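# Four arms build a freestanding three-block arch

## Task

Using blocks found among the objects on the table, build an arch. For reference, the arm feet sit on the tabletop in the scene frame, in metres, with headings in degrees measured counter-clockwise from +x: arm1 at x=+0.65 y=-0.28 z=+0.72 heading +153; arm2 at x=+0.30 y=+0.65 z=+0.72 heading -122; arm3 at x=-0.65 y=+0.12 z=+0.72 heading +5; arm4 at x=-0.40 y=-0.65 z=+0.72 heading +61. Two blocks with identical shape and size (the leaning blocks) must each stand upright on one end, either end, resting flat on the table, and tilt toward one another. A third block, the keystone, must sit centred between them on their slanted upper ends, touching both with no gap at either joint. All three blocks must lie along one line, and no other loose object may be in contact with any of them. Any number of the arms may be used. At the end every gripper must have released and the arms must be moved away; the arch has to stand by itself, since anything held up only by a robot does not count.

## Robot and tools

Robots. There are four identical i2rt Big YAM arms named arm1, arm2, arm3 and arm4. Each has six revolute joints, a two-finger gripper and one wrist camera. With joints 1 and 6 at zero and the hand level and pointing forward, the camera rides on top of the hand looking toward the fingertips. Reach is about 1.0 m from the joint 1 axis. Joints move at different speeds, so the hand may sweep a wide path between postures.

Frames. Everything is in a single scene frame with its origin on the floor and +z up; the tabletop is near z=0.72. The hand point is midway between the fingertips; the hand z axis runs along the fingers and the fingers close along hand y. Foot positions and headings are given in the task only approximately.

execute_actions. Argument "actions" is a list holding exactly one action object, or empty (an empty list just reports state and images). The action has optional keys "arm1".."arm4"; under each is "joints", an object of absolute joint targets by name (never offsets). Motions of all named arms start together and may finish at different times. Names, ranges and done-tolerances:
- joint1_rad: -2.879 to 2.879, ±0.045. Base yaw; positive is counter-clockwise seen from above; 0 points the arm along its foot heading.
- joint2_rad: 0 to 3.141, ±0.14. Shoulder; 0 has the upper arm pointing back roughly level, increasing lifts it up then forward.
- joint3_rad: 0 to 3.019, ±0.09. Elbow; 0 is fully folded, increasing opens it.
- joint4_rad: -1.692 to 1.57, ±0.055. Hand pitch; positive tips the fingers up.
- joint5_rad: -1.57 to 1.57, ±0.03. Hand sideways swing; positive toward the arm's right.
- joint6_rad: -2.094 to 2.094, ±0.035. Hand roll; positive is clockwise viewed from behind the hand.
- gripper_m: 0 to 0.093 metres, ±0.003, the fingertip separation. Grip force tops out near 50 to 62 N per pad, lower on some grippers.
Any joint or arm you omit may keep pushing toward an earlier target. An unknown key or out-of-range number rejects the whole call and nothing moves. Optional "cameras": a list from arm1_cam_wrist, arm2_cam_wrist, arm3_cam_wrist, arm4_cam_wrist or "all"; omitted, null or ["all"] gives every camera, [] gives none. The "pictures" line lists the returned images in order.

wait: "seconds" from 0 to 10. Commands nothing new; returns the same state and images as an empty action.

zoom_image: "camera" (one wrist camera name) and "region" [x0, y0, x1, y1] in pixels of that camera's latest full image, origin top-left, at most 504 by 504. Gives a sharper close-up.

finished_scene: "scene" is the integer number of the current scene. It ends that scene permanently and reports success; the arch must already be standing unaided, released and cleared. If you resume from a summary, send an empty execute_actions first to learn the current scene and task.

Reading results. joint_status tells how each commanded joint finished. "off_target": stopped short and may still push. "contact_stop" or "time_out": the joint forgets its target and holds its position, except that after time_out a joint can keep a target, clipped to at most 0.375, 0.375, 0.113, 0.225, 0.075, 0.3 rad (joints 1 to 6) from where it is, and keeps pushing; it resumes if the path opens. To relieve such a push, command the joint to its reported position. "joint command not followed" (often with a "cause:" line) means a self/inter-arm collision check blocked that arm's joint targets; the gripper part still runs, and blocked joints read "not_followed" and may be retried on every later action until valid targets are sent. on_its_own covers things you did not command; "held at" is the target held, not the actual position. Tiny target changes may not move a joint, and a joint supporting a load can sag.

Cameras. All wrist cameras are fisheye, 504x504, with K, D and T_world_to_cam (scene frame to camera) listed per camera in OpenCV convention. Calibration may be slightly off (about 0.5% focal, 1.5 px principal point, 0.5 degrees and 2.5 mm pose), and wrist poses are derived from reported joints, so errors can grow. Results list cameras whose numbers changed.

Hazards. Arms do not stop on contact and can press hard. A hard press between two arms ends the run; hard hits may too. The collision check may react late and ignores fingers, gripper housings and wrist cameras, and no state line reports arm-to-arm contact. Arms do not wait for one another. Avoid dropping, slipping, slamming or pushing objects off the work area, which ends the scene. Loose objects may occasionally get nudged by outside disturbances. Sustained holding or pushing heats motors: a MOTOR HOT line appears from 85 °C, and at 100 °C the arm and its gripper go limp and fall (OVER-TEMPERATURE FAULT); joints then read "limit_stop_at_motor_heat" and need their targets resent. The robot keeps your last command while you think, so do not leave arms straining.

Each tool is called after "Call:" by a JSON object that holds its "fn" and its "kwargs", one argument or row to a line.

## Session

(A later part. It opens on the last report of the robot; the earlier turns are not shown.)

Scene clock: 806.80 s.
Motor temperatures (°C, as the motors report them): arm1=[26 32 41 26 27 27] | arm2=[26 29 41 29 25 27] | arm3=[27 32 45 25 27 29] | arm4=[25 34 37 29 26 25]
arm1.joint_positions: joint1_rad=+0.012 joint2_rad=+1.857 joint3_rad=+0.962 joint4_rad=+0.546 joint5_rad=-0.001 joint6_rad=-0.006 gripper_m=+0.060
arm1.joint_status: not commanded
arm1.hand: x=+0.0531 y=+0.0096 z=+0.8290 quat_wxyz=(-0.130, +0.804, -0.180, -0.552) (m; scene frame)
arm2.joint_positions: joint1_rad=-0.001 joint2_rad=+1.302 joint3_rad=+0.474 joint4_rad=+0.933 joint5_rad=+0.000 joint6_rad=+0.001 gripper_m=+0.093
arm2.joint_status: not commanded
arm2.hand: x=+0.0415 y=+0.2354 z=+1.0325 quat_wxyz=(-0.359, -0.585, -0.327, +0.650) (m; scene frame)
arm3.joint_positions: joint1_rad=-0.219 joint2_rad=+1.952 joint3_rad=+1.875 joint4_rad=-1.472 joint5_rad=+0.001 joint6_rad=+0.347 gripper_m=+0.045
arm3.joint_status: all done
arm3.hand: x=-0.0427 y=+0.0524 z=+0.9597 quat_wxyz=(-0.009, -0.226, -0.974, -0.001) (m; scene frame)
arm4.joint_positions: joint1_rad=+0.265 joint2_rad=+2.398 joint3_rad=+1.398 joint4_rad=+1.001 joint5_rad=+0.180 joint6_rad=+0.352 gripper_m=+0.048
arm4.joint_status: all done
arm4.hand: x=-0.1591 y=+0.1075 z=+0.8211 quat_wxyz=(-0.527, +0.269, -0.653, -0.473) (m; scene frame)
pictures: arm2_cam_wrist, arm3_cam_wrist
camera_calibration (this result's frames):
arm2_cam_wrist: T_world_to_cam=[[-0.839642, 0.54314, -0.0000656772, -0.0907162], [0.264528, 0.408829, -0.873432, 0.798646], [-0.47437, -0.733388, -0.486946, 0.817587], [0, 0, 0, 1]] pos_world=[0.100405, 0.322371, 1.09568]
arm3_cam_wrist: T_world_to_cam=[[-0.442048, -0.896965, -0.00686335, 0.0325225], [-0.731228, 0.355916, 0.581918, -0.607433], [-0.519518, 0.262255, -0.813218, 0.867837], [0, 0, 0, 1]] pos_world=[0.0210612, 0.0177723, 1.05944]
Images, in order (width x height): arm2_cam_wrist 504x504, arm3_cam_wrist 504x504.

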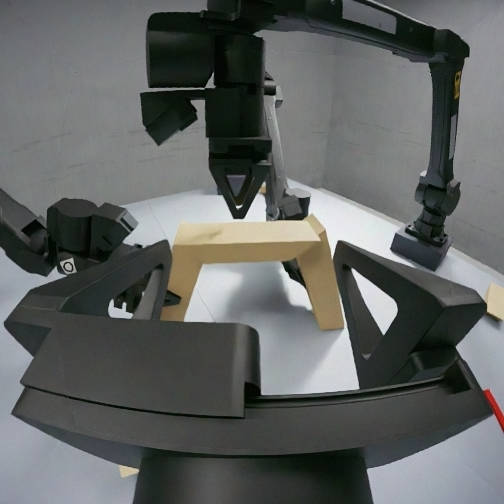

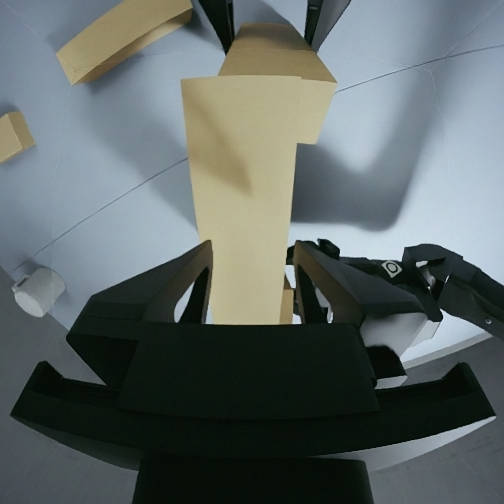

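Call:
{"fn": "execute_actions", "kwargs": {
  "actions": [
    {"arm3":{"joints":{"gripper_m":0.093}}}
  ],
  "cameras": []
}}

Call:
{"fn": "execute_actions", "kwargs": {
  "actions": [
    {"arm3":{"joints":{"joint2_rad":1.992,"joint3_rad":1.87,"joint4_rad":-1.44}}}
  ],
  "cameras": ["arm2_cam_wrist","arm3_cam_wrist"]
}}

Scene clock: 812.50 s.
Motor temperatures (°C, as the motors report them): arm1=[26 32 41 26 27 27] | arm2=[26 29 41 29 25 27] | arm3=[27 32 45 25 27 29] | arm4=[25 34 37 29 26 25]
arm1.joint_positions: joint1_rad=+0.012 joint2_rad=+1.857 joint3_rad=+0.962 joint4_rad=+0.546 joint5_rad=-0.001 joint6_rad=-0.006 gripper_m=+0.060
arm1.joint_status: not commanded
arm1.hand: x=+0.0531 y=+0.0096 z=+0.8290 quat_wxyz=(-0.130, +0.804, -0.180, -0.552) (m; scene frame)
arm2.joint_positions: joint1_rad=-0.001 joint2_rad=+1.302 joint3_rad=+0.474 joint4_rad=+0.933 joint5_rad=+0.000 joint6_rad=+0.001 gripper_m=+0.093
arm2.joint_status: not commanded
arm2.hand: x=+0.0415 y=+0.2354 z=+1.0325 quat_wxyz=(-0.359, -0.585, -0.327, +0.650) (m; scene frame)
arm3.joint_positions: joint1_rad=-0.219 joint2_rad=+1.952 joint3_rad=+1.875 joint4_rad=-1.472 joint5_rad=+0.001 joint6_rad=+0.347 gripper_m=+0.093
arm3.joint_status: all done
arm3.hand: x=-0.0427 y=+0.0524 z=+0.9597 quat_wxyz=(-0.009, -0.226, -0.974, -0.001) (m; scene frame)
arm4.joint_positions: joint1_rad=+0.265 joint2_rad=+2.398 joint3_rad=+1.398 joint4_rad=+1.001 joint5_rad=+0.180 joint6_rad=+0.352 gripper_m=+0.048
arm4.joint_status: not commanded
arm4.hand: x=-0.1591 y=+0.1075 z=+0.8211 quat_wxyz=(-0.527, +0.269, -0.653, -0.473) (m; scene frame)
pictures: none
No camera images: the call's "cameras" was empty. Leave "cameras" out to get every camera's image.

Scene clock: 813.23 s.
Motor temperatures (°C, as the motors report them): arm1=[26 32 41 26 27 27] | arm2=[26 29 41 29 25 27] | arm3=[27 32 45 25 27 29] | arm4=[25 34 37 29 26 25]
arm1.joint_positions: joint1_rad=+0.012 joint2_rad=+1.857 joint3_rad=+0.962 joint4_rad=+0.546 joint5_rad=-0.001 joint6_rad=-0.006 gripper_m=+0.060
arm1.joint_status: not commanded
arm1.hand: x=+0.0531 y=+0.0096 z=+0.8290 quat_wxyz=(-0.130, +0.804, -0.180, -0.552) (m; scene frame)
arm2.joint_positions: joint1_rad=-0.001 joint2_rad=+1.302 joint3_rad=+0.474 joint4_rad=+0.933 joint5_rad=+0.000 joint6_rad=+0.001 gripper_m=+0.093
arm2.joint_status: not commanded
arm2.hand: x=+0.0415 y=+0.2354 z=+1.0325 quat_wxyz=(-0.359, -0.585, -0.327, +0.650) (m; scene frame)
arm3.joint_positions: joint1_rad=-0.219 joint2_rad=+1.973 joint3_rad=+1.868 joint4_rad=-1.456 joint5_rad=+0.001 joint6_rad=+0.347 gripper_m=+0.093
arm3.joint_status: all done
arm3.hand: x=-0.0401 y=+0.0522 z=+0.9445 quat_wxyz=(-0.002, -0.226, -0.974, +0.000) (m; scene frame)
arm4.joint_positions: joint1_rad=+0.265 joint2_rad=+2.398 joint3_rad=+1.398 joint4_rad=+1.001 joint5_rad=+0.180 joint6_rad=+0.352 gripper_m=+0.048
arm4.joint_status: not commanded
arm4.hand: x=-0.1591 y=+0.1075 z=+0.8211 quat_wxyz=(-0.527, +0.269, -0.653, -0.473) (m; scene frame)
pictures: arm2_cam_wrist, arm3_cam_wrist
camera_calibration (this result's frames):
arm2_cam_wrist: T_world_to_cam=[[-0.839642, 0.54314, -0.0000656772, -0.0907162], [0.264528, 0.408829, -0.873432, 0.798646], [-0.47437, -0.733388, -0.486946, 0.817587], [0, 0, 0, 1]] pos_world=[0.100405, 0.322371, 1.09568]
arm3_cam_wrist: T_world_to_cam=[[-0.442098, -0.896963, -0.00243271, 0.0291572], [-0.723666, 0.355078, 0.5918, -0.60551], [-0.529959, 0.263394, -0.806081, 0.849687], [0, 0, 0, 1]] pos_world=[0.0250027, 0.0173535, 1.04333]
Images, in order (width x height): arm2_cam_wrist 504x504, arm3_cam_wrist 504x504.

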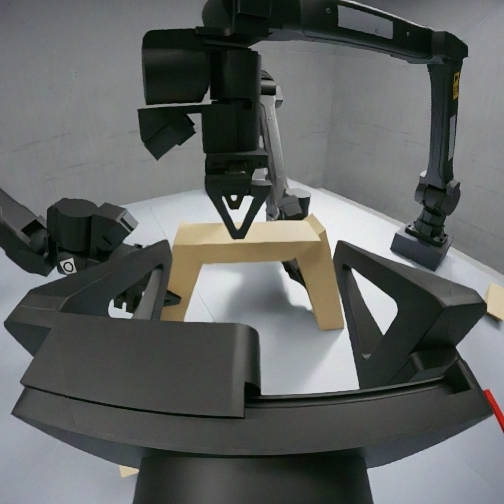

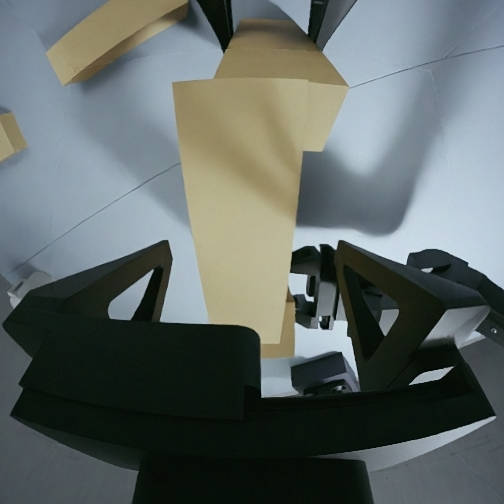

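A bit lower, then grip.

Call:
{"fn": "execute_actions", "kwargs": {
  "actions": [
    {"arm3":{"joints":{"joint2_rad":2.01}}}
  ],
  "cameras": []
}}

Call:
{"fn": "execute_actions", "kwargs": {
  "actions": [
    {"arm3":{"joints":{"gripper_m":0.045}}}
  ],
  "cameras": ["arm2_cam_wrist","arm3_cam_wrist"]
}}

Call:
{"fn": "zoom_image", "kwargs": {
  "camera": "arm2_cam_wrist",
  "region": [150,180,360,340]
}}

Scene clock: 818.10 s.
Motor temperatures (°C, as the motors report them): arm1=[26 32 41 26 27 27] | arm2=[26 29 41 29 25 27] | arm3=[27 32 45 25 27 29] | arm4=[25 34 37 29 26 25]
arm1.joint_positions: joint1_rad=+0.012 joint2_rad=+1.857 joint3_rad=+0.962 joint4_rad=+0.546 joint5_rad=-0.001 joint6_rad=-0.006 gripper_m=+0.060
arm1.joint_status: not commanded
arm1.hand: x=+0.0531 y=+0.0096 z=+0.8290 quat_wxyz=(-0.130, +0.804, -0.180, -0.552) (m; scene frame)
arm2.joint_positions: joint1_rad=-0.001 joint2_rad=+1.302 joint3_rad=+0.474 joint4_rad=+0.933 joint5_rad=+0.000 joint6_rad=+0.001 gripper_m=+0.093
arm2.joint_status: not commanded
arm2.hand: x=+0.0415 y=+0.2354 z=+1.0325 quat_wxyz=(-0.359, -0.585, -0.327, +0.650) (m; scene frame)
arm3.joint_positions: joint1_rad=-0.219 joint2_rad=+1.990 joint3_rad=+1.868 joint4_rad=-1.456 joint5_rad=+0.001 joint6_rad=+0.347 gripper_m=+0.093
arm3.joint_status: all done
arm3.hand: x=-0.0396 y=+0.0521 z=+0.9345 quat_wxyz=(+0.006, -0.226, -0.974, +0.001) (m; scene frame)
arm4.joint_positions: joint1_rad=+0.265 joint2_rad=+2.398 joint3_rad=+1.398 joint4_rad=+1.001 joint5_rad=+0.180 joint6_rad=+0.352 gripper_m=+0.048
arm4.joint_status: not commanded
arm4.hand: x=-0.1591 y=+0.1075 z=+0.8211 quat_wxyz=(-0.527, +0.269, -0.653, -0.473) (m; scene frame)
pictures: none
No camera images: the call's "cameras" was empty. Leave "cameras" out to get every camera's image.

Scene clock: 818.70 s.
Motor temperatures (°C, as the motors report them): arm1=[26 32 41 26 27 27] | arm2=[26 29 41 29 25 27] | arm3=[27 32 45 25 27 29] | arm4=[25 34 37 29 26 25]
arm1.joint_positions: joint1_rad=+0.012 joint2_rad=+1.857 joint3_rad=+0.962 joint4_rad=+0.546 joint5_rad=-0.001 joint6_rad=-0.005 gripper_m=+0.060
arm1.joint_status: not commanded
arm1.hand: x=+0.0531 y=+0.0096 z=+0.8290 quat_wxyz=(-0.129, +0.803, -0.180, -0.552) (m; scene frame)
arm2.joint_positions: joint1_rad=-0.001 joint2_rad=+1.302 joint3_rad=+0.474 joint4_rad=+0.933 joint5_rad=+0.000 joint6_rad=+0.001 gripper_m=+0.093
arm2.joint_status: not commanded
arm2.hand: x=+0.0415 y=+0.2354 z=+1.0325 quat_wxyz=(-0.359, -0.585, -0.327, +0.650) (m; scene frame)
arm3.joint_positions: joint1_rad=-0.220 joint2_rad=+1.990 joint3_rad=+1.868 joint4_rad=-1.456 joint5_rad=+0.001 joint6_rad=+0.347 gripper_m=+0.045
arm3.joint_status: all done
arm3.hand: x=-0.0396 y=+0.0518 z=+0.9345 quat_wxyz=(+0.006, -0.226, -0.974, +0.001) (m; scene frame)
arm4.joint_positions: joint1_rad=+0.265 joint2_rad=+2.398 joint3_rad=+1.398 joint4_rad=+1.001 joint5_rad=+0.180 joint6_rad=+0.352 gripper_m=+0.048
arm4.joint_status: not commanded
arm4.hand: x=-0.1591 y=+0.1075 z=+0.8211 quat_wxyz=(-0.527, +0.269, -0.653, -0.473) (m; scene frame)
pictures: arm2_cam_wrist, arm3_cam_wrist
camera_calibration (this result's frames):
arm2_cam_wrist: T_world_to_cam=[[-0.839642, 0.54314, -0.0000656772, -0.0907162], [0.264528, 0.408829, -0.873432, 0.798646], [-0.47437, -0.733388, -0.486946, 0.817587], [0, 0, 0, 1]] pos_world=[0.100405, 0.322371, 1.09568]
arm3_cam_wrist: T_world_to_cam=[[-0.442416, -0.896803, 0.00366188, 0.0233017], [-0.713532, 0.354472, 0.604336, -0.610464], [-0.543268, 0.264755, -0.796721, 0.832633], [0, 0, 0, 1]] pos_world=[0.0270661, 0.0168455, 1.03222]
Images, in order (width x height): arm2_cam_wrist 504x504, arm3_cam_wrist 504x504.

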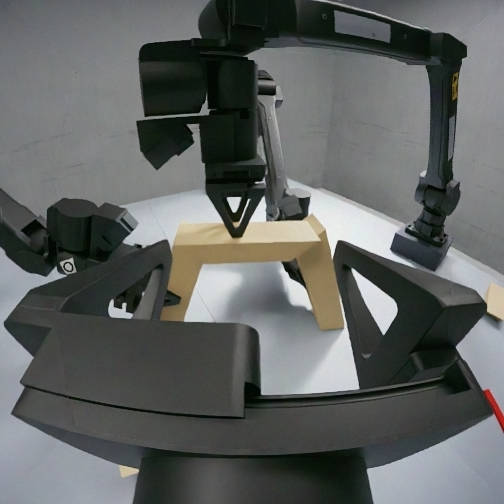

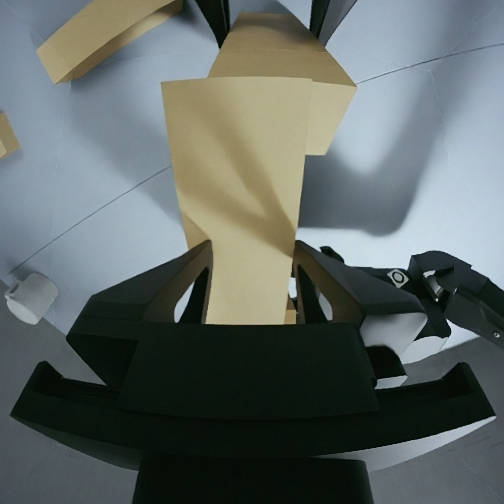

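Region (150, 180, 360, 340) of arm2_cam_wrist's 504x504 image, scaled by 2.400, with more detail than that image has; it fills the top 384 rows of this view, and the rest is white.

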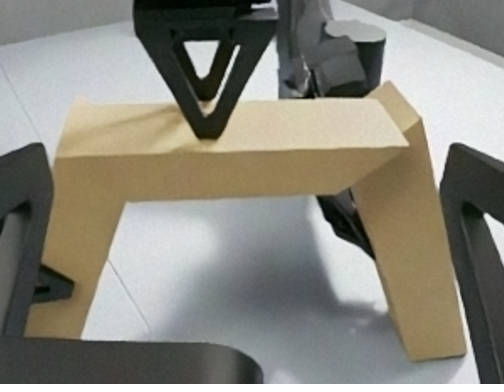

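Call:
{"fn": "execute_actions", "kwargs": {
  "actions": [
    {"arm3":{"joints":{"gripper_m":0.093}}}
  ],
  "cameras": []
}}

Call:
{"fn": "execute_actions", "kwargs": {
  "actions": [
    {"arm3":{"joints":{"joint2_rad":2.04,"joint4_rad":-1.42}}}
  ],
  "cameras": ["arm2_cam_wrist","arm3_cam_wrist"]
}}

Scene clock: 825.60 s.
Motor temperatures (°C, as the motors report them): arm1=[26 32 41 26 27 27] | arm2=[26 29 41 29 25 27] | arm3=[27 32 44 25 27 29] | arm4=[25 34 37 29 26 25]
arm1.joint_positions: joint1_rad=+0.012 joint2_rad=+1.857 joint3_rad=+0.962 joint4_rad=+0.546 joint5_rad=-0.001 joint6_rad=-0.005 gripper_m=+0.060
arm1.joint_status: not commanded
arm1.hand: x=+0.0531 y=+0.0096 z=+0.8290 quat_wxyz=(-0.129, +0.803, -0.180, -0.552) (m; scene frame)
arm2.joint_positions: joint1_rad=-0.001 joint2_rad=+1.302 joint3_rad=+0.474 joint4_rad=+0.933 joint5_rad=+0.000 joint6_rad=+0.001 gripper_m=+0.093
arm2.joint_status: not commanded
arm2.hand: x=+0.0415 y=+0.2354 z=+1.0325 quat_wxyz=(-0.359, -0.585, -0.327, +0.650) (m; scene frame)
arm3.joint_positions: joint1_rad=-0.220 joint2_rad=+1.990 joint3_rad=+1.868 joint4_rad=-1.456 joint5_rad=+0.001 joint6_rad=+0.347 gripper_m=+0.093
arm3.joint_status: all done
arm3.hand: x=-0.0396 y=+0.0518 z=+0.9345 quat_wxyz=(+0.006, -0.226, -0.974, +0.001) (m; scene frame)
arm4.joint_positions: joint1_rad=+0.265 joint2_rad=+2.398 joint3_rad=+1.398 joint4_rad=+1.001 joint5_rad=+0.180 joint6_rad=+0.352 gripper_m=+0.048
arm4.joint_status: not commanded
arm4.hand: x=-0.1591 y=+0.1075 z=+0.8211 quat_wxyz=(-0.527, +0.269, -0.653, -0.473) (m; scene frame)
pictures: none
No camera images: the call's "cameras" was empty. Leave "cameras" out to get every camera's image.

Scene clock: 826.33 s.
Motor temperatures (°C, as the motors report them): arm1=[26 32 41 26 27 27] | arm2=[26 29 41 29 25 27] | arm3=[27 32 44 25 27 29] | arm4=[25 34 37 29 26 25]
arm1.joint_positions: joint1_rad=+0.012 joint2_rad=+1.857 joint3_rad=+0.962 joint4_rad=+0.546 joint5_rad=-0.001 joint6_rad=-0.005 gripper_m=+0.060
arm1.joint_status: not commanded
arm1.hand: x=+0.0531 y=+0.0096 z=+0.8290 quat_wxyz=(-0.129, +0.803, -0.180, -0.552) (m; scene frame)
arm2.joint_positions: joint1_rad=-0.001 joint2_rad=+1.302 joint3_rad=+0.474 joint4_rad=+0.933 joint5_rad=+0.000 joint6_rad=+0.001 gripper_m=+0.093
arm2.joint_status: not commanded
arm2.hand: x=+0.0415 y=+0.2354 z=+1.0325 quat_wxyz=(-0.359, -0.585, -0.327, +0.650) (m; scene frame)
arm3.joint_positions: joint1_rad=-0.220 joint2_rad=+2.025 joint3_rad=+1.868 joint4_rad=-1.436 joint5_rad=+0.001 joint6_rad=+0.347 gripper_m=+0.093
arm3.joint_status: all done
arm3.hand: x=-0.0343 y=+0.0513 z=+0.9135 quat_wxyz=(+0.014, -0.226, -0.974, +0.002) (m; scene frame)
arm4.joint_positions: joint1_rad=+0.265 joint2_rad=+2.398 joint3_rad=+1.398 joint4_rad=+1.001 joint5_rad=+0.180 joint6_rad=+0.352 gripper_m=+0.048
arm4.joint_status: not commanded
arm4.hand: x=-0.1591 y=+0.1075 z=+0.8211 quat_wxyz=(-0.527, +0.269, -0.653, -0.473) (m; scene frame)
pictures: arm2_cam_wrist, arm3_cam_wrist
camera_calibration (this result's frames):
arm2_cam_wrist: T_world_to_cam=[[-0.839642, 0.54314, -0.0000656772, -0.0907162], [0.264528, 0.408829, -0.873432, 0.798646], [-0.47437, -0.733388, -0.486946, 0.817587], [0, 0, 0, 1]] pos_world=[0.100405, 0.322371, 1.09568]
arm3_cam_wrist: T_world_to_cam=[[-0.442313, -0.896818, 0.00874333, 0.0206037], [-0.704518, 0.35347, 0.615398, -0.603461], [-0.55499, 0.266038, -0.788168, 0.810668], [0, 0, 0, 1]] pos_world=[0.0338769, 0.0161142, 1.01013]
Images, in order (width x height): arm2_cam_wrist 504x504, arm3_cam_wrist 504x504.

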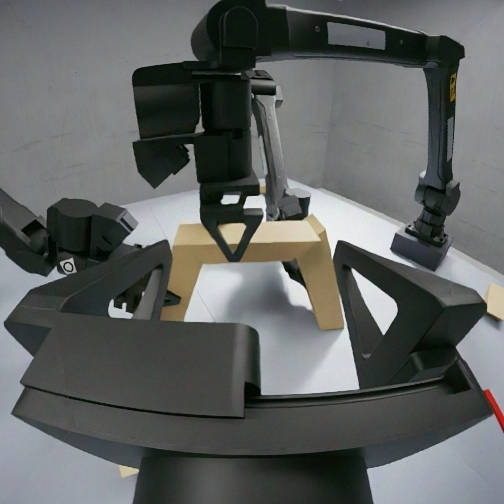

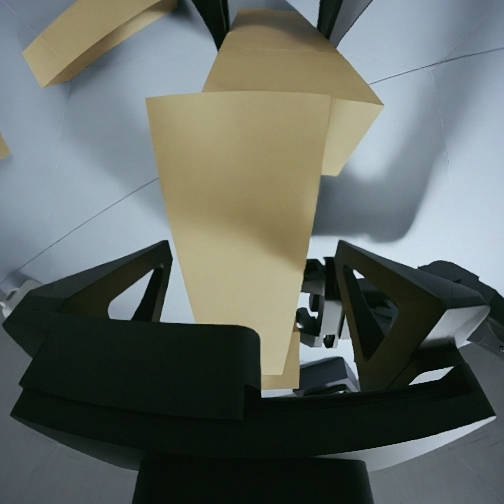

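Call:
{"fn": "execute_actions", "kwargs": {
  "actions": [
    {"arm3":{"joints":{"gripper_m":0.045}}}
  ],
  "cameras": ["arm2_cam_wrist","arm3_cam_wrist"]
}}

Call:
{"fn": "zoom_image", "kwargs": {
  "camera": "arm2_cam_wrist",
  "region": [150,180,360,340]
}}

Scene clock: 830.27 s.
Motor temperatures (°C, as the motors report them): arm1=[26 33 41 26 27 27] | arm2=[26 29 41 29 25 27] | arm3=[27 33 44 25 27 29] | arm4=[25 34 37 29 26 25]
arm1.joint_positions: joint1_rad=+0.012 joint2_rad=+1.857 joint3_rad=+0.962 joint4_rad=+0.546 joint5_rad=-0.001 joint6_rad=-0.005 gripper_m=+0.060
arm1.joint_status: not commanded
arm1.hand: x=+0.0531 y=+0.0097 z=+0.8288 quat_wxyz=(-0.129, +0.803, -0.180, -0.552) (m; scene frame)
arm2.joint_positions: joint1_rad=-0.001 joint2_rad=+1.302 joint3_rad=+0.474 joint4_rad=+0.933 joint5_rad=+0.000 joint6_rad=+0.001 gripper_m=+0.093
arm2.joint_status: not commanded
arm2.hand: x=+0.0415 y=+0.2354 z=+1.0325 quat_wxyz=(-0.359, -0.585, -0.327, +0.650) (m; scene frame)
arm3.joint_positions: joint1_rad=-0.220 joint2_rad=+2.025 joint3_rad=+1.868 joint4_rad=-1.435 joint5_rad=-0.001 joint6_rad=+0.348 gripper_m=+0.059
arm3.joint_status: gripper_m off_target (ended at +0.059, target +0.045)
arm3.hand: x=-0.0338 y=+0.0515 z=+0.9135 quat_wxyz=(+0.013, -0.227, -0.974, +0.001) (m; scene frame)
arm4.joint_positions: joint1_rad=+0.265 joint2_rad=+2.398 joint3_rad=+1.398 joint4_rad=+1.001 joint5_rad=+0.179 joint6_rad=+0.352 gripper_m=+0.048
arm4.joint_status: not commanded
arm4.hand: x=-0.1592 y=+0.1076 z=+0.8211 quat_wxyz=(-0.527, +0.269, -0.653, -0.473) (m; scene frame)
pictures: arm2_cam_wrist, arm3_cam_wrist
camera_calibration (this result's frames):
arm2_cam_wrist: T_world_to_cam=[[-0.839642, 0.54314, -0.0000656772, -0.0907162], [0.264528, 0.408829, -0.873432, 0.798646], [-0.47437, -0.733388, -0.486946, 0.817587], [0, 0, 0, 1]] pos_world=[0.100405, 0.322371, 1.09568]
arm3_cam_wrist: T_world_to_cam=[[-0.443057, -0.89647, 0.00644924, 0.0230925], [-0.705289, 0.352993, 0.614787, -0.602712], [-0.553415, 0.267837, -0.788667, 0.811227], [0, 0, 0, 1]] pos_world=[0.0340903, 0.0161784, 1.01018]
Images, in order (width x height): arm2_cam_wrist 504x504, arm3_cam_wrist 504x504.

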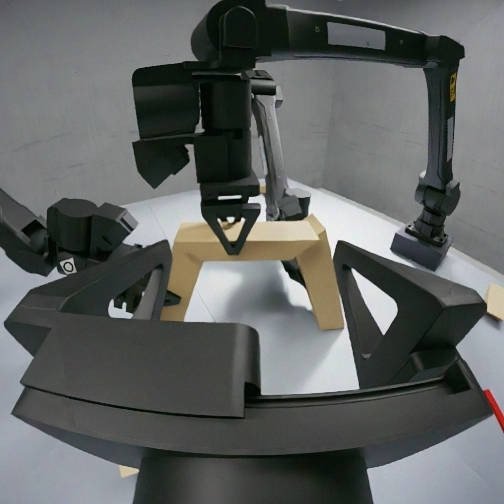

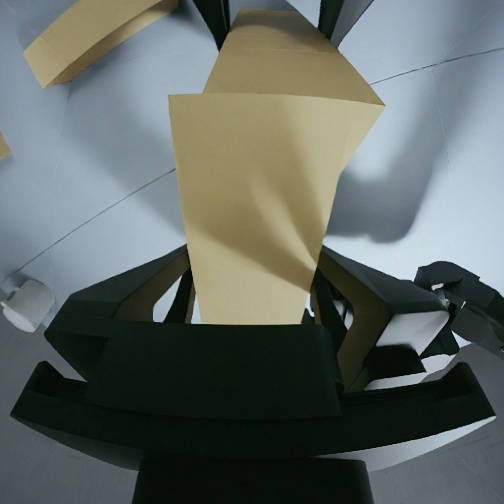

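Region (150, 180, 360, 340) of arm2_cam_wrist's 504x504 image, scaled by 2.400, with more detail than that image has; it fills the top 384 rows of this view, and the rest is white.

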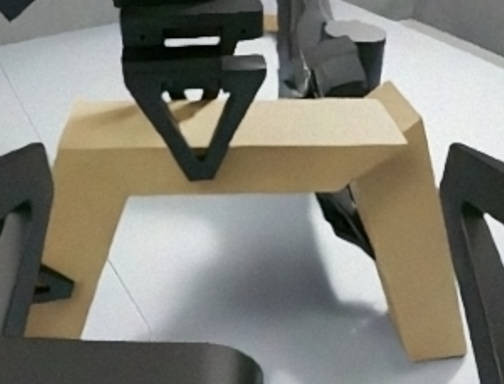

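Call:
{"fn": "execute_actions", "kwargs": {
  "actions": [
    {"arm3":{"joints":{"joint2_rad":1.995}}}
  ],
  "cameras": []
}}

Call:
{"fn": "execute_actions", "kwargs": {
  "actions": [
    {"arm4":{"joints":{"joint1_rad":0.242}}}
  ],
  "cameras": ["arm2_cam_wrist","arm3_cam_wrist"]
}}

Call:
{"fn": "zoom_image", "kwargs": {
  "camera": "arm2_cam_wrist",
  "region": [150,180,360,340]
}}

Scene clock: 841.80 s.
Motor temperatures (°C, as the motors report them): arm1=[26 33 41 26 27 27] | arm2=[26 29 41 29 25 27] | arm3=[27 33 44 25 27 29] | arm4=[25 34 37 29 26 25]
arm1.joint_positions: joint1_rad=+0.012 joint2_rad=+1.857 joint3_rad=+0.962 joint4_rad=+0.546 joint5_rad=-0.001 joint6_rad=-0.005 gripper_m=+0.060
arm1.joint_status: not commanded
arm1.hand: x=+0.0531 y=+0.0097 z=+0.8288 quat_wxyz=(-0.129, +0.803, -0.180, -0.552) (m; scene frame)
arm2.joint_positions: joint1_rad=-0.001 joint2_rad=+1.302 joint3_rad=+0.474 joint4_rad=+0.933 joint5_rad=+0.000 joint6_rad=+0.001 gripper_m=+0.093
arm2.joint_status: not commanded
arm2.hand: x=+0.0415 y=+0.2354 z=+1.0325 quat_wxyz=(-0.359, -0.585, -0.327, +0.650) (m; scene frame)
arm3.joint_positions: joint1_rad=-0.219 joint2_rad=+2.024 joint3_rad=+1.868 joint4_rad=-1.435 joint5_rad=-0.001 joint6_rad=+0.348 gripper_m=+0.059
arm3.joint_status: all done
arm3.hand: x=-0.0338 y=+0.0518 z=+0.9139 quat_wxyz=(+0.013, -0.226, -0.974, +0.001) (m; scene frame)
arm4.joint_positions: joint1_rad=+0.265 joint2_rad=+2.398 joint3_rad=+1.398 joint4_rad=+1.001 joint5_rad=+0.179 joint6_rad=+0.352 gripper_m=+0.048
arm4.joint_status: not commanded
arm4.hand: x=-0.1592 y=+0.1076 z=+0.8211 quat_wxyz=(-0.527, +0.269, -0.653, -0.473) (m; scene frame)
pictures: none
No camera images: the call's "cameras" was empty. Leave "cameras" out to get every camera's image.

Scene clock: 842.20 s.
Motor temperatures (°C, as the motors report them): arm1=[26 33 41 26 27 27] | arm2=[26 29 41 29 25 27] | arm3=[27 33 44 25 27 29] | arm4=[25 34 37 29 26 25]
arm1.joint_positions: joint1_rad=+0.012 joint2_rad=+1.857 joint3_rad=+0.962 joint4_rad=+0.546 joint5_rad=-0.001 joint6_rad=-0.005 gripper_m=+0.060
arm1.joint_status: not commanded
arm1.hand: x=+0.0531 y=+0.0097 z=+0.8288 quat_wxyz=(-0.129, +0.803, -0.180, -0.552) (m; scene frame)
arm2.joint_positions: joint1_rad=-0.001 joint2_rad=+1.302 joint3_rad=+0.474 joint4_rad=+0.933 joint5_rad=+0.000 joint6_rad=+0.001 gripper_m=+0.093
arm2.joint_status: not commanded
arm2.hand: x=+0.0415 y=+0.2354 z=+1.0325 quat_wxyz=(-0.359, -0.585, -0.327, +0.650) (m; scene frame)
arm3.joint_positions: joint1_rad=-0.220 joint2_rad=+2.024 joint3_rad=+1.868 joint4_rad=-1.433 joint5_rad=-0.001 joint6_rad=+0.348 gripper_m=+0.059
arm3.joint_status: not commanded
arm3.hand: x=-0.0336 y=+0.0515 z=+0.9141 quat_wxyz=(+0.012, -0.227, -0.974, +0.000) (m; scene frame)
arm4.joint_positions: joint1_rad=+0.263 joint2_rad=+2.398 joint3_rad=+1.398 joint4_rad=+1.001 joint5_rad=+0.178 joint6_rad=+0.352 gripper_m=+0.048
arm4.joint_status: all done
arm4.hand: x=-0.1584 y=+0.1073 z=+0.8211 quat_wxyz=(-0.527, +0.269, -0.653, -0.473) (m; scene frame)
pictures: arm2_cam_wrist, arm3_cam_wrist
camera_calibration (this result's frames):
arm2_cam_wrist: T_world_to_cam=[[-0.839642, 0.54314, -0.0000656772, -0.0907162], [0.264528, 0.408829, -0.873432, 0.798646], [-0.47437, -0.733388, -0.486946, 0.817587], [0, 0, 0, 1]] pos_world=[0.100405, 0.322371, 1.09568]
arm3_cam_wrist: T_world_to_cam=[[-0.443072, -0.896468, 0.00566581, 0.0238986], [-0.706685, 0.353148, 0.613092, -0.601428], [-0.551618, 0.26764, -0.789991, 0.813205], [0, 0, 0, 1]] pos_world=[0.0341471, 0.0161714, 1.01102]
Images, in order (width x height): arm2_cam_wrist 504x504, arm3_cam_wrist 504x504.

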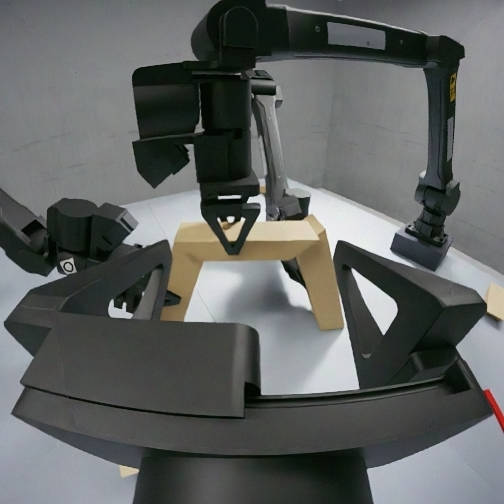

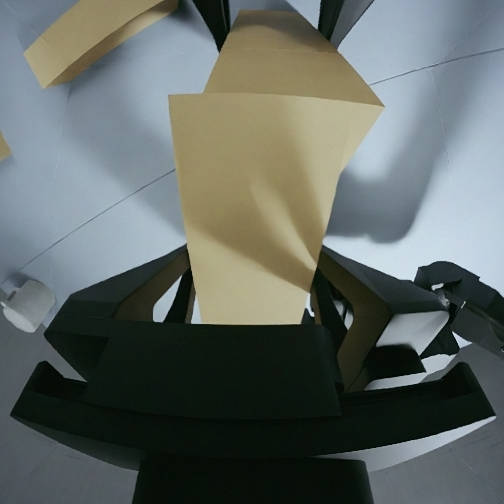

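Region (150, 180, 360, 340) of arm2_cam_wrist's 504x504 image, scaled by 2.400, with more detail than that image has; it fills the top 384 rows of this view, and the rest is white.

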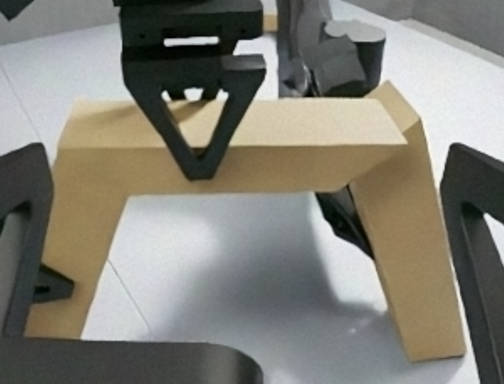

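Call:
{"fn": "execute_actions", "kwargs": {
  "actions": [
    {"arm3":{"joints":{"joint2_rad":1.97}}}
  ],
  "cameras": []
}}

Call:
{"fn": "execute_actions", "kwargs": {
  "actions": [
    {"arm4":{"joints":{"joint1_rad":0.235}}}
  ],
  "cameras": ["arm2_cam_wrist"]
}}

Call:
{"fn": "zoom_image", "kwargs": {
  "camera": "arm2_cam_wrist",
  "region": [150,180,360,340]
}}

Scene clock: 847.67 s.
Motor temperatures (°C, as the motors report them): arm1=[26 33 41 26 27 27] | arm2=[26 29 41 29 25 27] | arm3=[27 33 44 25 27 29] | arm4=[25 34 37 29 26 25]
arm1.joint_positions: joint1_rad=+0.012 joint2_rad=+1.857 joint3_rad=+0.962 joint4_rad=+0.546 joint5_rad=-0.001 joint6_rad=-0.005 gripper_m=+0.060
arm1.joint_status: not commanded
arm1.hand: x=+0.0531 y=+0.0097 z=+0.8288 quat_wxyz=(-0.129, +0.803, -0.180, -0.552) (m; scene frame)
arm2.joint_positions: joint1_rad=-0.001 joint2_rad=+1.302 joint3_rad=+0.474 joint4_rad=+0.933 joint5_rad=+0.000 joint6_rad=+0.001 gripper_m=+0.093
arm2.joint_status: not commanded
arm2.hand: x=+0.0415 y=+0.2354 z=+1.0325 quat_wxyz=(-0.359, -0.585, -0.327, +0.650) (m; scene frame)
arm3.joint_positions: joint1_rad=-0.220 joint2_rad=+1.997 joint3_rad=+1.862 joint4_rad=-1.431 joint5_rad=-0.001 joint6_rad=+0.348 gripper_m=+0.059
arm3.joint_status: all done
arm3.hand: x=-0.0353 y=+0.0517 z=+0.9279 quat_wxyz=(+0.001, -0.227, -0.974, -0.001) (m; scene frame)
arm4.joint_positions: joint1_rad=+0.249 joint2_rad=+2.398 joint3_rad=+1.398 joint4_rad=+1.001 joint5_rad=+0.178 joint6_rad=+0.352 gripper_m=+0.048
arm4.joint_status: not commanded
arm4.hand: x=-0.1477 y=+0.1038 z=+0.8212 quat_wxyz=(-0.530, +0.264, -0.655, -0.470) (m; scene frame)
pictures: none
No camera images: the call's "cameras" was empty. Leave "cameras" out to get every camera's image.

Scene clock: 848.07 s.
Motor temperatures (°C, as the motors report them): arm1=[26 33 41 26 27 27] | arm2=[26 29 41 29 25 27] | arm3=[27 33 44 25 27 29] | arm4=[25 34 37 29 26 25]
arm1.joint_positions: joint1_rad=+0.012 joint2_rad=+1.857 joint3_rad=+0.962 joint4_rad=+0.546 joint5_rad=-0.001 joint6_rad=-0.005 gripper_m=+0.060
arm1.joint_status: not commanded
arm1.hand: x=+0.0531 y=+0.0097 z=+0.8288 quat_wxyz=(-0.129, +0.803, -0.180, -0.552) (m; scene frame)
arm2.joint_positions: joint1_rad=-0.001 joint2_rad=+1.302 joint3_rad=+0.474 joint4_rad=+0.933 joint5_rad=+0.000 joint6_rad=+0.001 gripper_m=+0.093
arm2.joint_status: not commanded
arm2.hand: x=+0.0415 y=+0.2354 z=+1.0325 quat_wxyz=(-0.359, -0.585, -0.327, +0.650) (m; scene frame)
arm3.joint_positions: joint1_rad=-0.220 joint2_rad=+1.997 joint3_rad=+1.862 joint4_rad=-1.431 joint5_rad=-0.001 joint6_rad=+0.348 gripper_m=+0.059
arm3.joint_status: not commanded
arm3.hand: x=-0.0353 y=+0.0517 z=+0.9279 quat_wxyz=(+0.001, -0.227, -0.974, -0.001) (m; scene frame)
arm4.joint_positions: joint1_rad=+0.249 joint2_rad=+2.398 joint3_rad=+1.398 joint4_rad=+1.001 joint5_rad=+0.178 joint6_rad=+0.352 gripper_m=+0.048
arm4.joint_status: all done
arm4.hand: x=-0.1474 y=+0.1038 z=+0.8212 quat_wxyz=(-0.530, +0.264, -0.655, -0.470) (m; scene frame)
pictures: arm2_cam_wrist
camera_calibration (this result's frames):
arm2_cam_wrist: T_world_to_cam=[[-0.839642, 0.54314, -0.0000656772, -0.0907162], [0.264528, 0.408829, -0.873432, 0.798646], [-0.47437, -0.733388, -0.486946, 0.817587], [0, 0, 0, 1]] pos_world=[0.100405, 0.322371, 1.09568]
Images, in order (width x height): arm2_cam_wrist 504x504.

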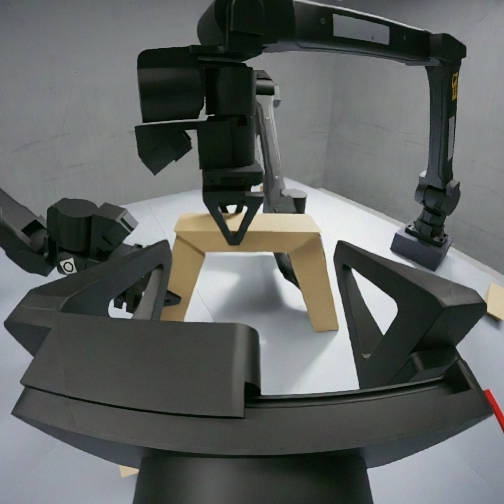

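Region (150, 180, 360, 340) of arm2_cam_wrist's 504x504 image, scaled by 2.400, with more detail than that image has; it fills the top 384 rows of this view, and the rest is white.

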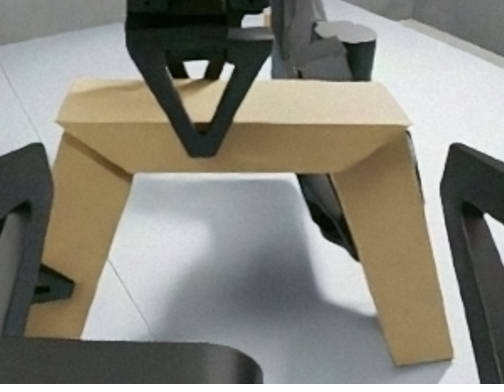

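Call:
{"fn": "execute_actions", "kwargs": {
  "actions": [
    {"arm3":{"joints":{"gripper_m":0.093}},"arm4":{"joints":{"joint1_rad":0.249}}}
  ],
  "cameras": ["arm2_cam_wrist","arm3_cam_wrist"]
}}

Call:
{"fn": "execute_actions", "kwargs": {
  "actions": [
    {"arm3":{"joints":{"joint2_rad":1.8,"joint3_rad":1.98,"joint4_rad":-1.65}}}
  ],
  "cameras": ["arm2_cam_wrist","arm3_cam_wrist"]
}}

Call:
{"fn": "zoom_image", "kwargs": {
  "camera": "arm2_cam_wrist",
  "region": [150,180,360,340]
}}

Call:
{"fn": "zoom_image", "kwargs": {
  "camera": "arm3_cam_wrist",
  "region": [130,40,400,320]
}}

Scene clock: 854.90 s.
Motor temperatures (°C, as the motors report them): arm1=[26 33 42 26 27 27] | arm2=[26 29 41 29 25 27] | arm3=[27 34 44 25 27 29] | arm4=[25 34 37 29 26 25]
arm1.joint_positions: joint1_rad=+0.012 joint2_rad=+1.858 joint3_rad=+0.962 joint4_rad=+0.547 joint5_rad=-0.001 joint6_rad=-0.004 gripper_m=+0.060
arm1.joint_status: not commanded
arm1.hand: x=+0.0530 y=+0.0097 z=+0.8288 quat_wxyz=(-0.129, +0.803, -0.181, -0.553) (m; scene frame)
arm2.joint_positions: joint1_rad=-0.001 joint2_rad=+1.302 joint3_rad=+0.474 joint4_rad=+0.933 joint5_rad=+0.000 joint6_rad=+0.001 gripper_m=+0.093
arm2.joint_status: not commanded
arm2.hand: x=+0.0415 y=+0.2354 z=+1.0325 quat_wxyz=(-0.359, -0.585, -0.327, +0.650) (m; scene frame)
arm3.joint_positions: joint1_rad=-0.220 joint2_rad=+1.985 joint3_rad=+1.862 joint4_rad=-1.431 joint5_rad=-0.001 joint6_rad=+0.348 gripper_m=+0.093
arm3.joint_status: all done
arm3.hand: x=-0.0355 y=+0.0517 z=+0.9350 quat_wxyz=(-0.005, -0.227, -0.974, -0.002) (m; scene frame)
arm4.joint_positions: joint1_rad=+0.249 joint2_rad=+2.398 joint3_rad=+1.398 joint4_rad=+1.001 joint5_rad=+0.178 joint6_rad=+0.352 gripper_m=+0.048
arm4.joint_status: all done
arm4.hand: x=-0.1475 y=+0.1038 z=+0.8212 quat_wxyz=(-0.530, +0.264, -0.655, -0.470) (m; scene frame)
pictures: arm2_cam_wrist, arm3_cam_wrist
camera_calibration (this result's frames):
arm2_cam_wrist: T_world_to_cam=[[-0.839642, 0.54314, -0.0000656772, -0.0907162], [0.264528, 0.408829, -0.873432, 0.798646], [-0.47437, -0.733388, -0.486946, 0.817587], [0, 0, 0, 1]] pos_world=[0.100405, 0.322371, 1.09568]
arm3_cam_wrist: T_world_to_cam=[[-0.443091, -0.896456, -0.00608734, 0.0340722], [-0.72716, 0.355425, 0.587292, -0.592402], [-0.524318, 0.26465, -0.809352, 0.847762], [0, 0, 0, 1]] pos_world=[0.0288235, 0.016738, 1.03426]
Images, in order (width x height): arm2_cam_wrist 504x504, arm3_cam_wrist 504x504.

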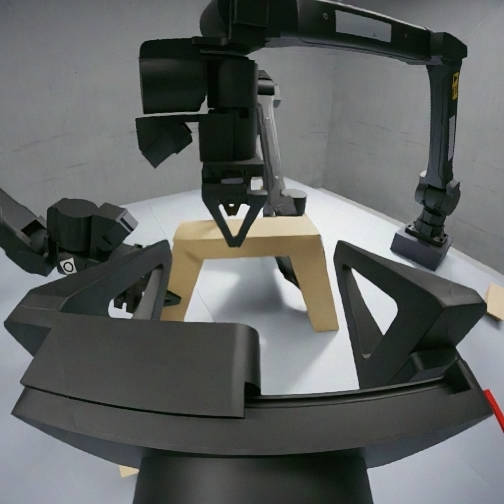

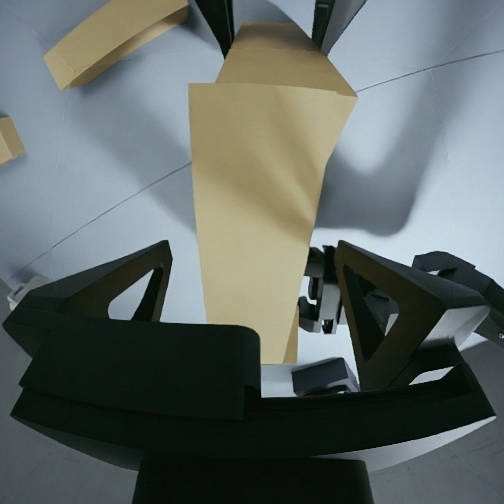

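Scene clock: 856.20 s.
Motor temperatures (°C, as the motors report them): arm1=[26 33 42 26 27 27] | arm2=[26 29 41 29 25 27] | arm3=[27 34 44 25 27 29] | arm4=[25 34 37 29 26 25]
arm1.joint_positions: joint1_rad=+0.012 joint2_rad=+1.858 joint3_rad=+0.962 joint4_rad=+0.547 joint5_rad=-0.001 joint6_rad=-0.004 gripper_m=+0.060
arm1.joint_status: not commanded
arm1.hand: x=+0.0530 y=+0.0097 z=+0.8288 quat_wxyz=(-0.129, +0.803, -0.181, -0.553) (m; scene frame)
arm2.joint_positions: joint1_rad=-0.001 joint2_rad=+1.302 joint3_rad=+0.474 joint4_rad=+0.933 joint5_rad=+0.000 joint6_rad=+0.001 gripper_m=+0.093
arm2.joint_status: not commanded
arm2.hand: x=+0.0415 y=+0.2354 z=+1.0325 quat_wxyz=(-0.359, -0.585, -0.327, +0.650) (m; scene frame)
arm3.joint_positions: joint1_rad=-0.220 joint2_rad=+1.789 joint3_rad=+1.965 joint4_rad=-1.636 joint5_rad=-0.001 joint6_rad=+0.348 gripper_m=+0.093
arm3.joint_status: all done
arm3.hand: x=-0.0805 y=+0.0565 z=+1.0863 quat_wxyz=(-0.052, -0.226, -0.973, -0.007) (m; scene frame)
arm4.joint_positions: joint1_rad=+0.249 joint2_rad=+2.398 joint3_rad=+1.398 joint4_rad=+1.001 joint5_rad=+0.178 joint6_rad=+0.352 gripper_m=+0.048
arm4.joint_status: not commanded
arm4.hand: x=-0.1475 y=+0.1038 z=+0.8212 quat_wxyz=(-0.530, +0.264, -0.655, -0.470) (m; scene frame)
pictures: arm2_cam_wrist, arm3_cam_wrist
camera_calibration (this result's frames):
arm2_cam_wrist: T_world_to_cam=[[-0.839642, 0.54314, -0.0000656772, -0.0907162], [0.264528, 0.408829, -0.873432, 0.798646], [-0.47437, -0.733388, -0.486946, 0.817587], [0, 0, 0, 1]] pos_world=[0.100405, 0.322371, 1.09568]
arm3_cam_wrist: T_world_to_cam=[[-0.441054, -0.896653, -0.0385294, 0.0548062], [-0.779085, 0.361206, 0.512403, -0.638853], [-0.445531, 0.256015, -0.85788, 1.00493], [0, 0, 0, 1]] pos_world=[-0.0258219, 0.0226225, 1.19157]
Images, in order (width x height): arm2_cam_wrist 504x504, arm3_cam_wrist 504x504.

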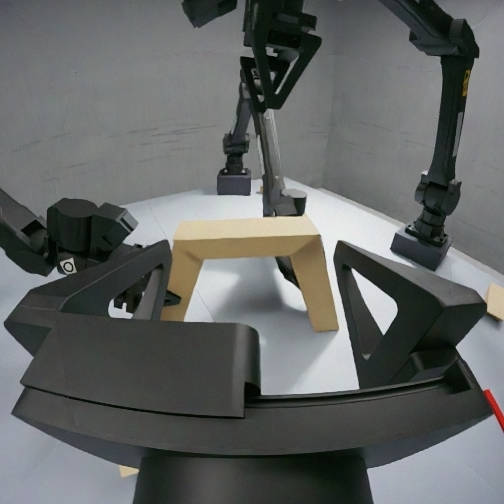

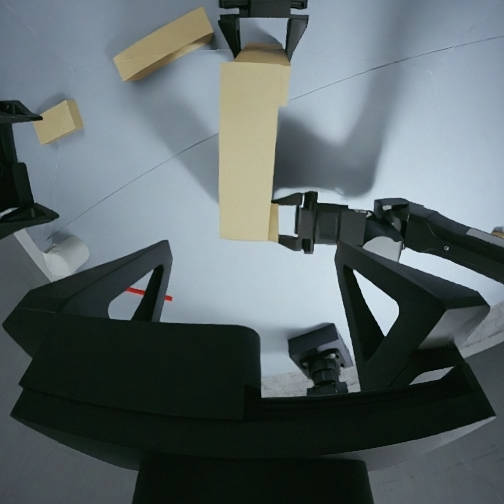

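Region (150, 180, 360, 340) of arm2_cam_wrist's 504x504 image, scaled by 2.400, with more detail than that image has; it fills the top 384 rows of this view, and the rest is white.

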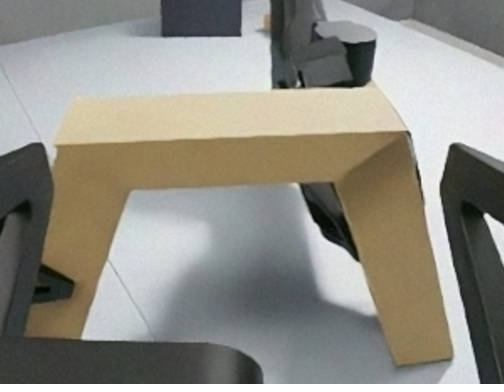

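Region (130, 40, 400, 320) of arm3_cam_wrist's 504x504 image, scaled by 1.800, with more detail than that image has; it fills the left 486 columns of this view, and the rest is white.

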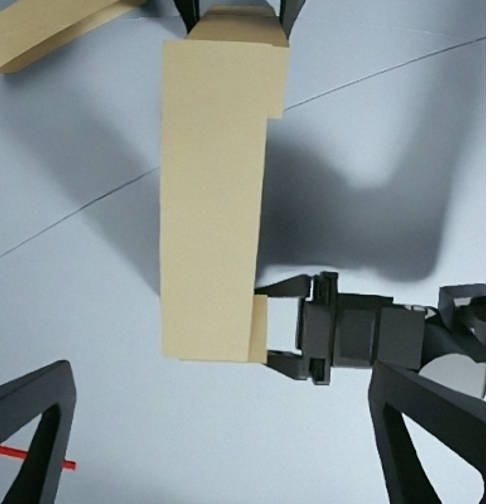

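Call:
{"fn": "execute_actions", "kwargs": {
  "actions": [
    {"arm3":{"joints":{"joint1_rad":-0.247}}}
  ],
  "cameras": []
}}

Call:
{"fn": "execute_actions", "kwargs": {
  "actions": [
    {"arm3":{"joints":{"joint2_rad":1.99,"joint3_rad":1.885,"joint4_rad":-1.43}}}
  ],
  "cameras": ["arm2_cam_wrist","arm3_cam_wrist"]
}}

Scene clock: 867.47 s.
Motor temperatures (°C, as the motors report them): arm1=[26 33 42 26 27 27] | arm2=[26 29 41 29 25 27] | arm3=[27 33 45 25 27 29] | arm4=[25 35 37 29 26 25]
arm1.joint_positions: joint1_rad=+0.012 joint2_rad=+1.858 joint3_rad=+0.962 joint4_rad=+0.547 joint5_rad=-0.001 joint6_rad=-0.004 gripper_m=+0.060
arm1.joint_status: not commanded
arm1.hand: x=+0.0530 y=+0.0097 z=+0.8288 quat_wxyz=(-0.129, +0.803, -0.181, -0.553) (m; scene frame)
arm2.joint_positions: joint1_rad=-0.001 joint2_rad=+1.302 joint3_rad=+0.474 joint4_rad=+0.933 joint5_rad=+0.000 joint6_rad=+0.001 gripper_m=+0.093
arm2.joint_status: not commanded
arm2.hand: x=+0.0415 y=+0.2354 z=+1.0325 quat_wxyz=(-0.359, -0.585, -0.327, +0.650) (m; scene frame)
arm3.joint_positions: joint1_rad=-0.235 joint2_rad=+1.789 joint3_rad=+1.965 joint4_rad=-1.636 joint5_rad=-0.001 joint6_rad=+0.348 gripper_m=+0.093
arm3.joint_status: all done
arm3.hand: x=-0.0815 y=+0.0481 z=+1.0863 quat_wxyz=(-0.052, -0.234, -0.971, -0.007) (m; scene frame)
arm4.joint_positions: joint1_rad=+0.249 joint2_rad=+2.398 joint3_rad=+1.398 joint4_rad=+1.001 joint5_rad=+0.178 joint6_rad=+0.352 gripper_m=+0.048
arm4.joint_status: not commanded
arm4.hand: x=-0.1475 y=+0.1038 z=+0.8212 quat_wxyz=(-0.530, +0.264, -0.655, -0.470) (m; scene frame)
pictures: none
No camera images: the call's "cameras" was empty. Leave "cameras" out to get every camera's image.

Scene clock: 868.73 s.
Motor temperatures (°C, as the motors report them): arm1=[26 33 42 26 27 27] | arm2=[26 29 41 29 25 27] | arm3=[27 33 45 25 27 29] | arm4=[25 35 37 29 26 25]
arm1.joint_positions: joint1_rad=+0.012 joint2_rad=+1.858 joint3_rad=+0.962 joint4_rad=+0.547 joint5_rad=-0.001 joint6_rad=-0.004 gripper_m=+0.060
arm1.joint_status: not commanded
arm1.hand: x=+0.0530 y=+0.0097 z=+0.8288 quat_wxyz=(-0.129, +0.803, -0.181, -0.553) (m; scene frame)
arm2.joint_positions: joint1_rad=-0.001 joint2_rad=+1.302 joint3_rad=+0.474 joint4_rad=+0.933 joint5_rad=+0.000 joint6_rad=+0.001 gripper_m=+0.093
arm2.joint_status: not commanded
arm2.hand: x=+0.0415 y=+0.2354 z=+1.0325 quat_wxyz=(-0.359, -0.585, -0.327, +0.650) (m; scene frame)
arm3.joint_positions: joint1_rad=-0.235 joint2_rad=+1.999 joint3_rad=+1.862 joint4_rad=-1.444 joint5_rad=-0.001 joint6_rad=+0.348 gripper_m=+0.093
arm3.joint_status: all done
arm3.hand: x=-0.0395 y=+0.0429 z=+0.9268 quat_wxyz=(+0.008, -0.234, -0.972, +0.000) (m; scene frame)
arm4.joint_positions: joint1_rad=+0.249 joint2_rad=+2.398 joint3_rad=+1.398 joint4_rad=+1.001 joint5_rad=+0.178 joint6_rad=+0.352 gripper_m=+0.048
arm4.joint_status: not commanded
arm4.hand: x=-0.1475 y=+0.1038 z=+0.8212 quat_wxyz=(-0.530, +0.264, -0.655, -0.470) (m; scene frame)
pictures: arm2_cam_wrist, arm3_cam_wrist
camera_calibration (this result's frames):
arm2_cam_wrist: T_world_to_cam=[[-0.839642, 0.54314, -0.0000656772, -0.0907162], [0.264528, 0.408829, -0.873432, 0.798646], [-0.47437, -0.733388, -0.486946, 0.817587], [0, 0, 0, 1]] pos_world=[0.100405, 0.322371, 1.09568]
arm3_cam_wrist: T_world_to_cam=[[-0.456398, -0.88977, 0.00313242, 0.0150272], [-0.705958, 0.364252, 0.607407, -0.605554], [-0.541594, 0.275008, -0.794384, 0.826375], [0, 0, 0, 1]] pos_world=[0.0269225, 0.00668504, 1.02423]
Images, in order (width x height): arm2_cam_wrist 504x504, arm3_cam_wrist 504x504.

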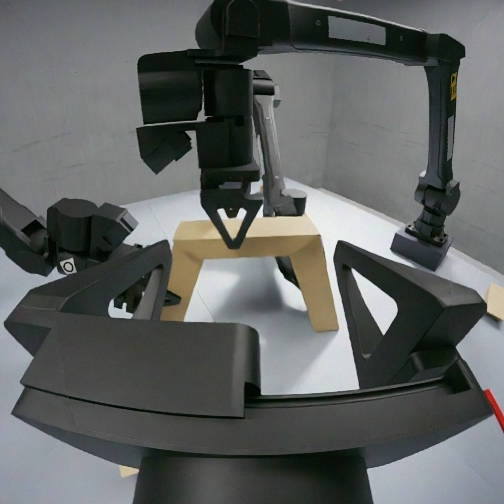

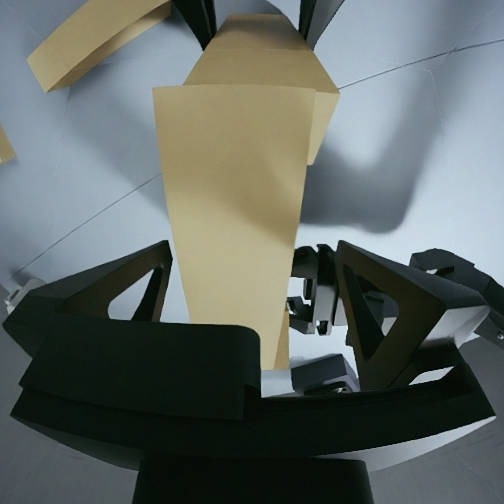

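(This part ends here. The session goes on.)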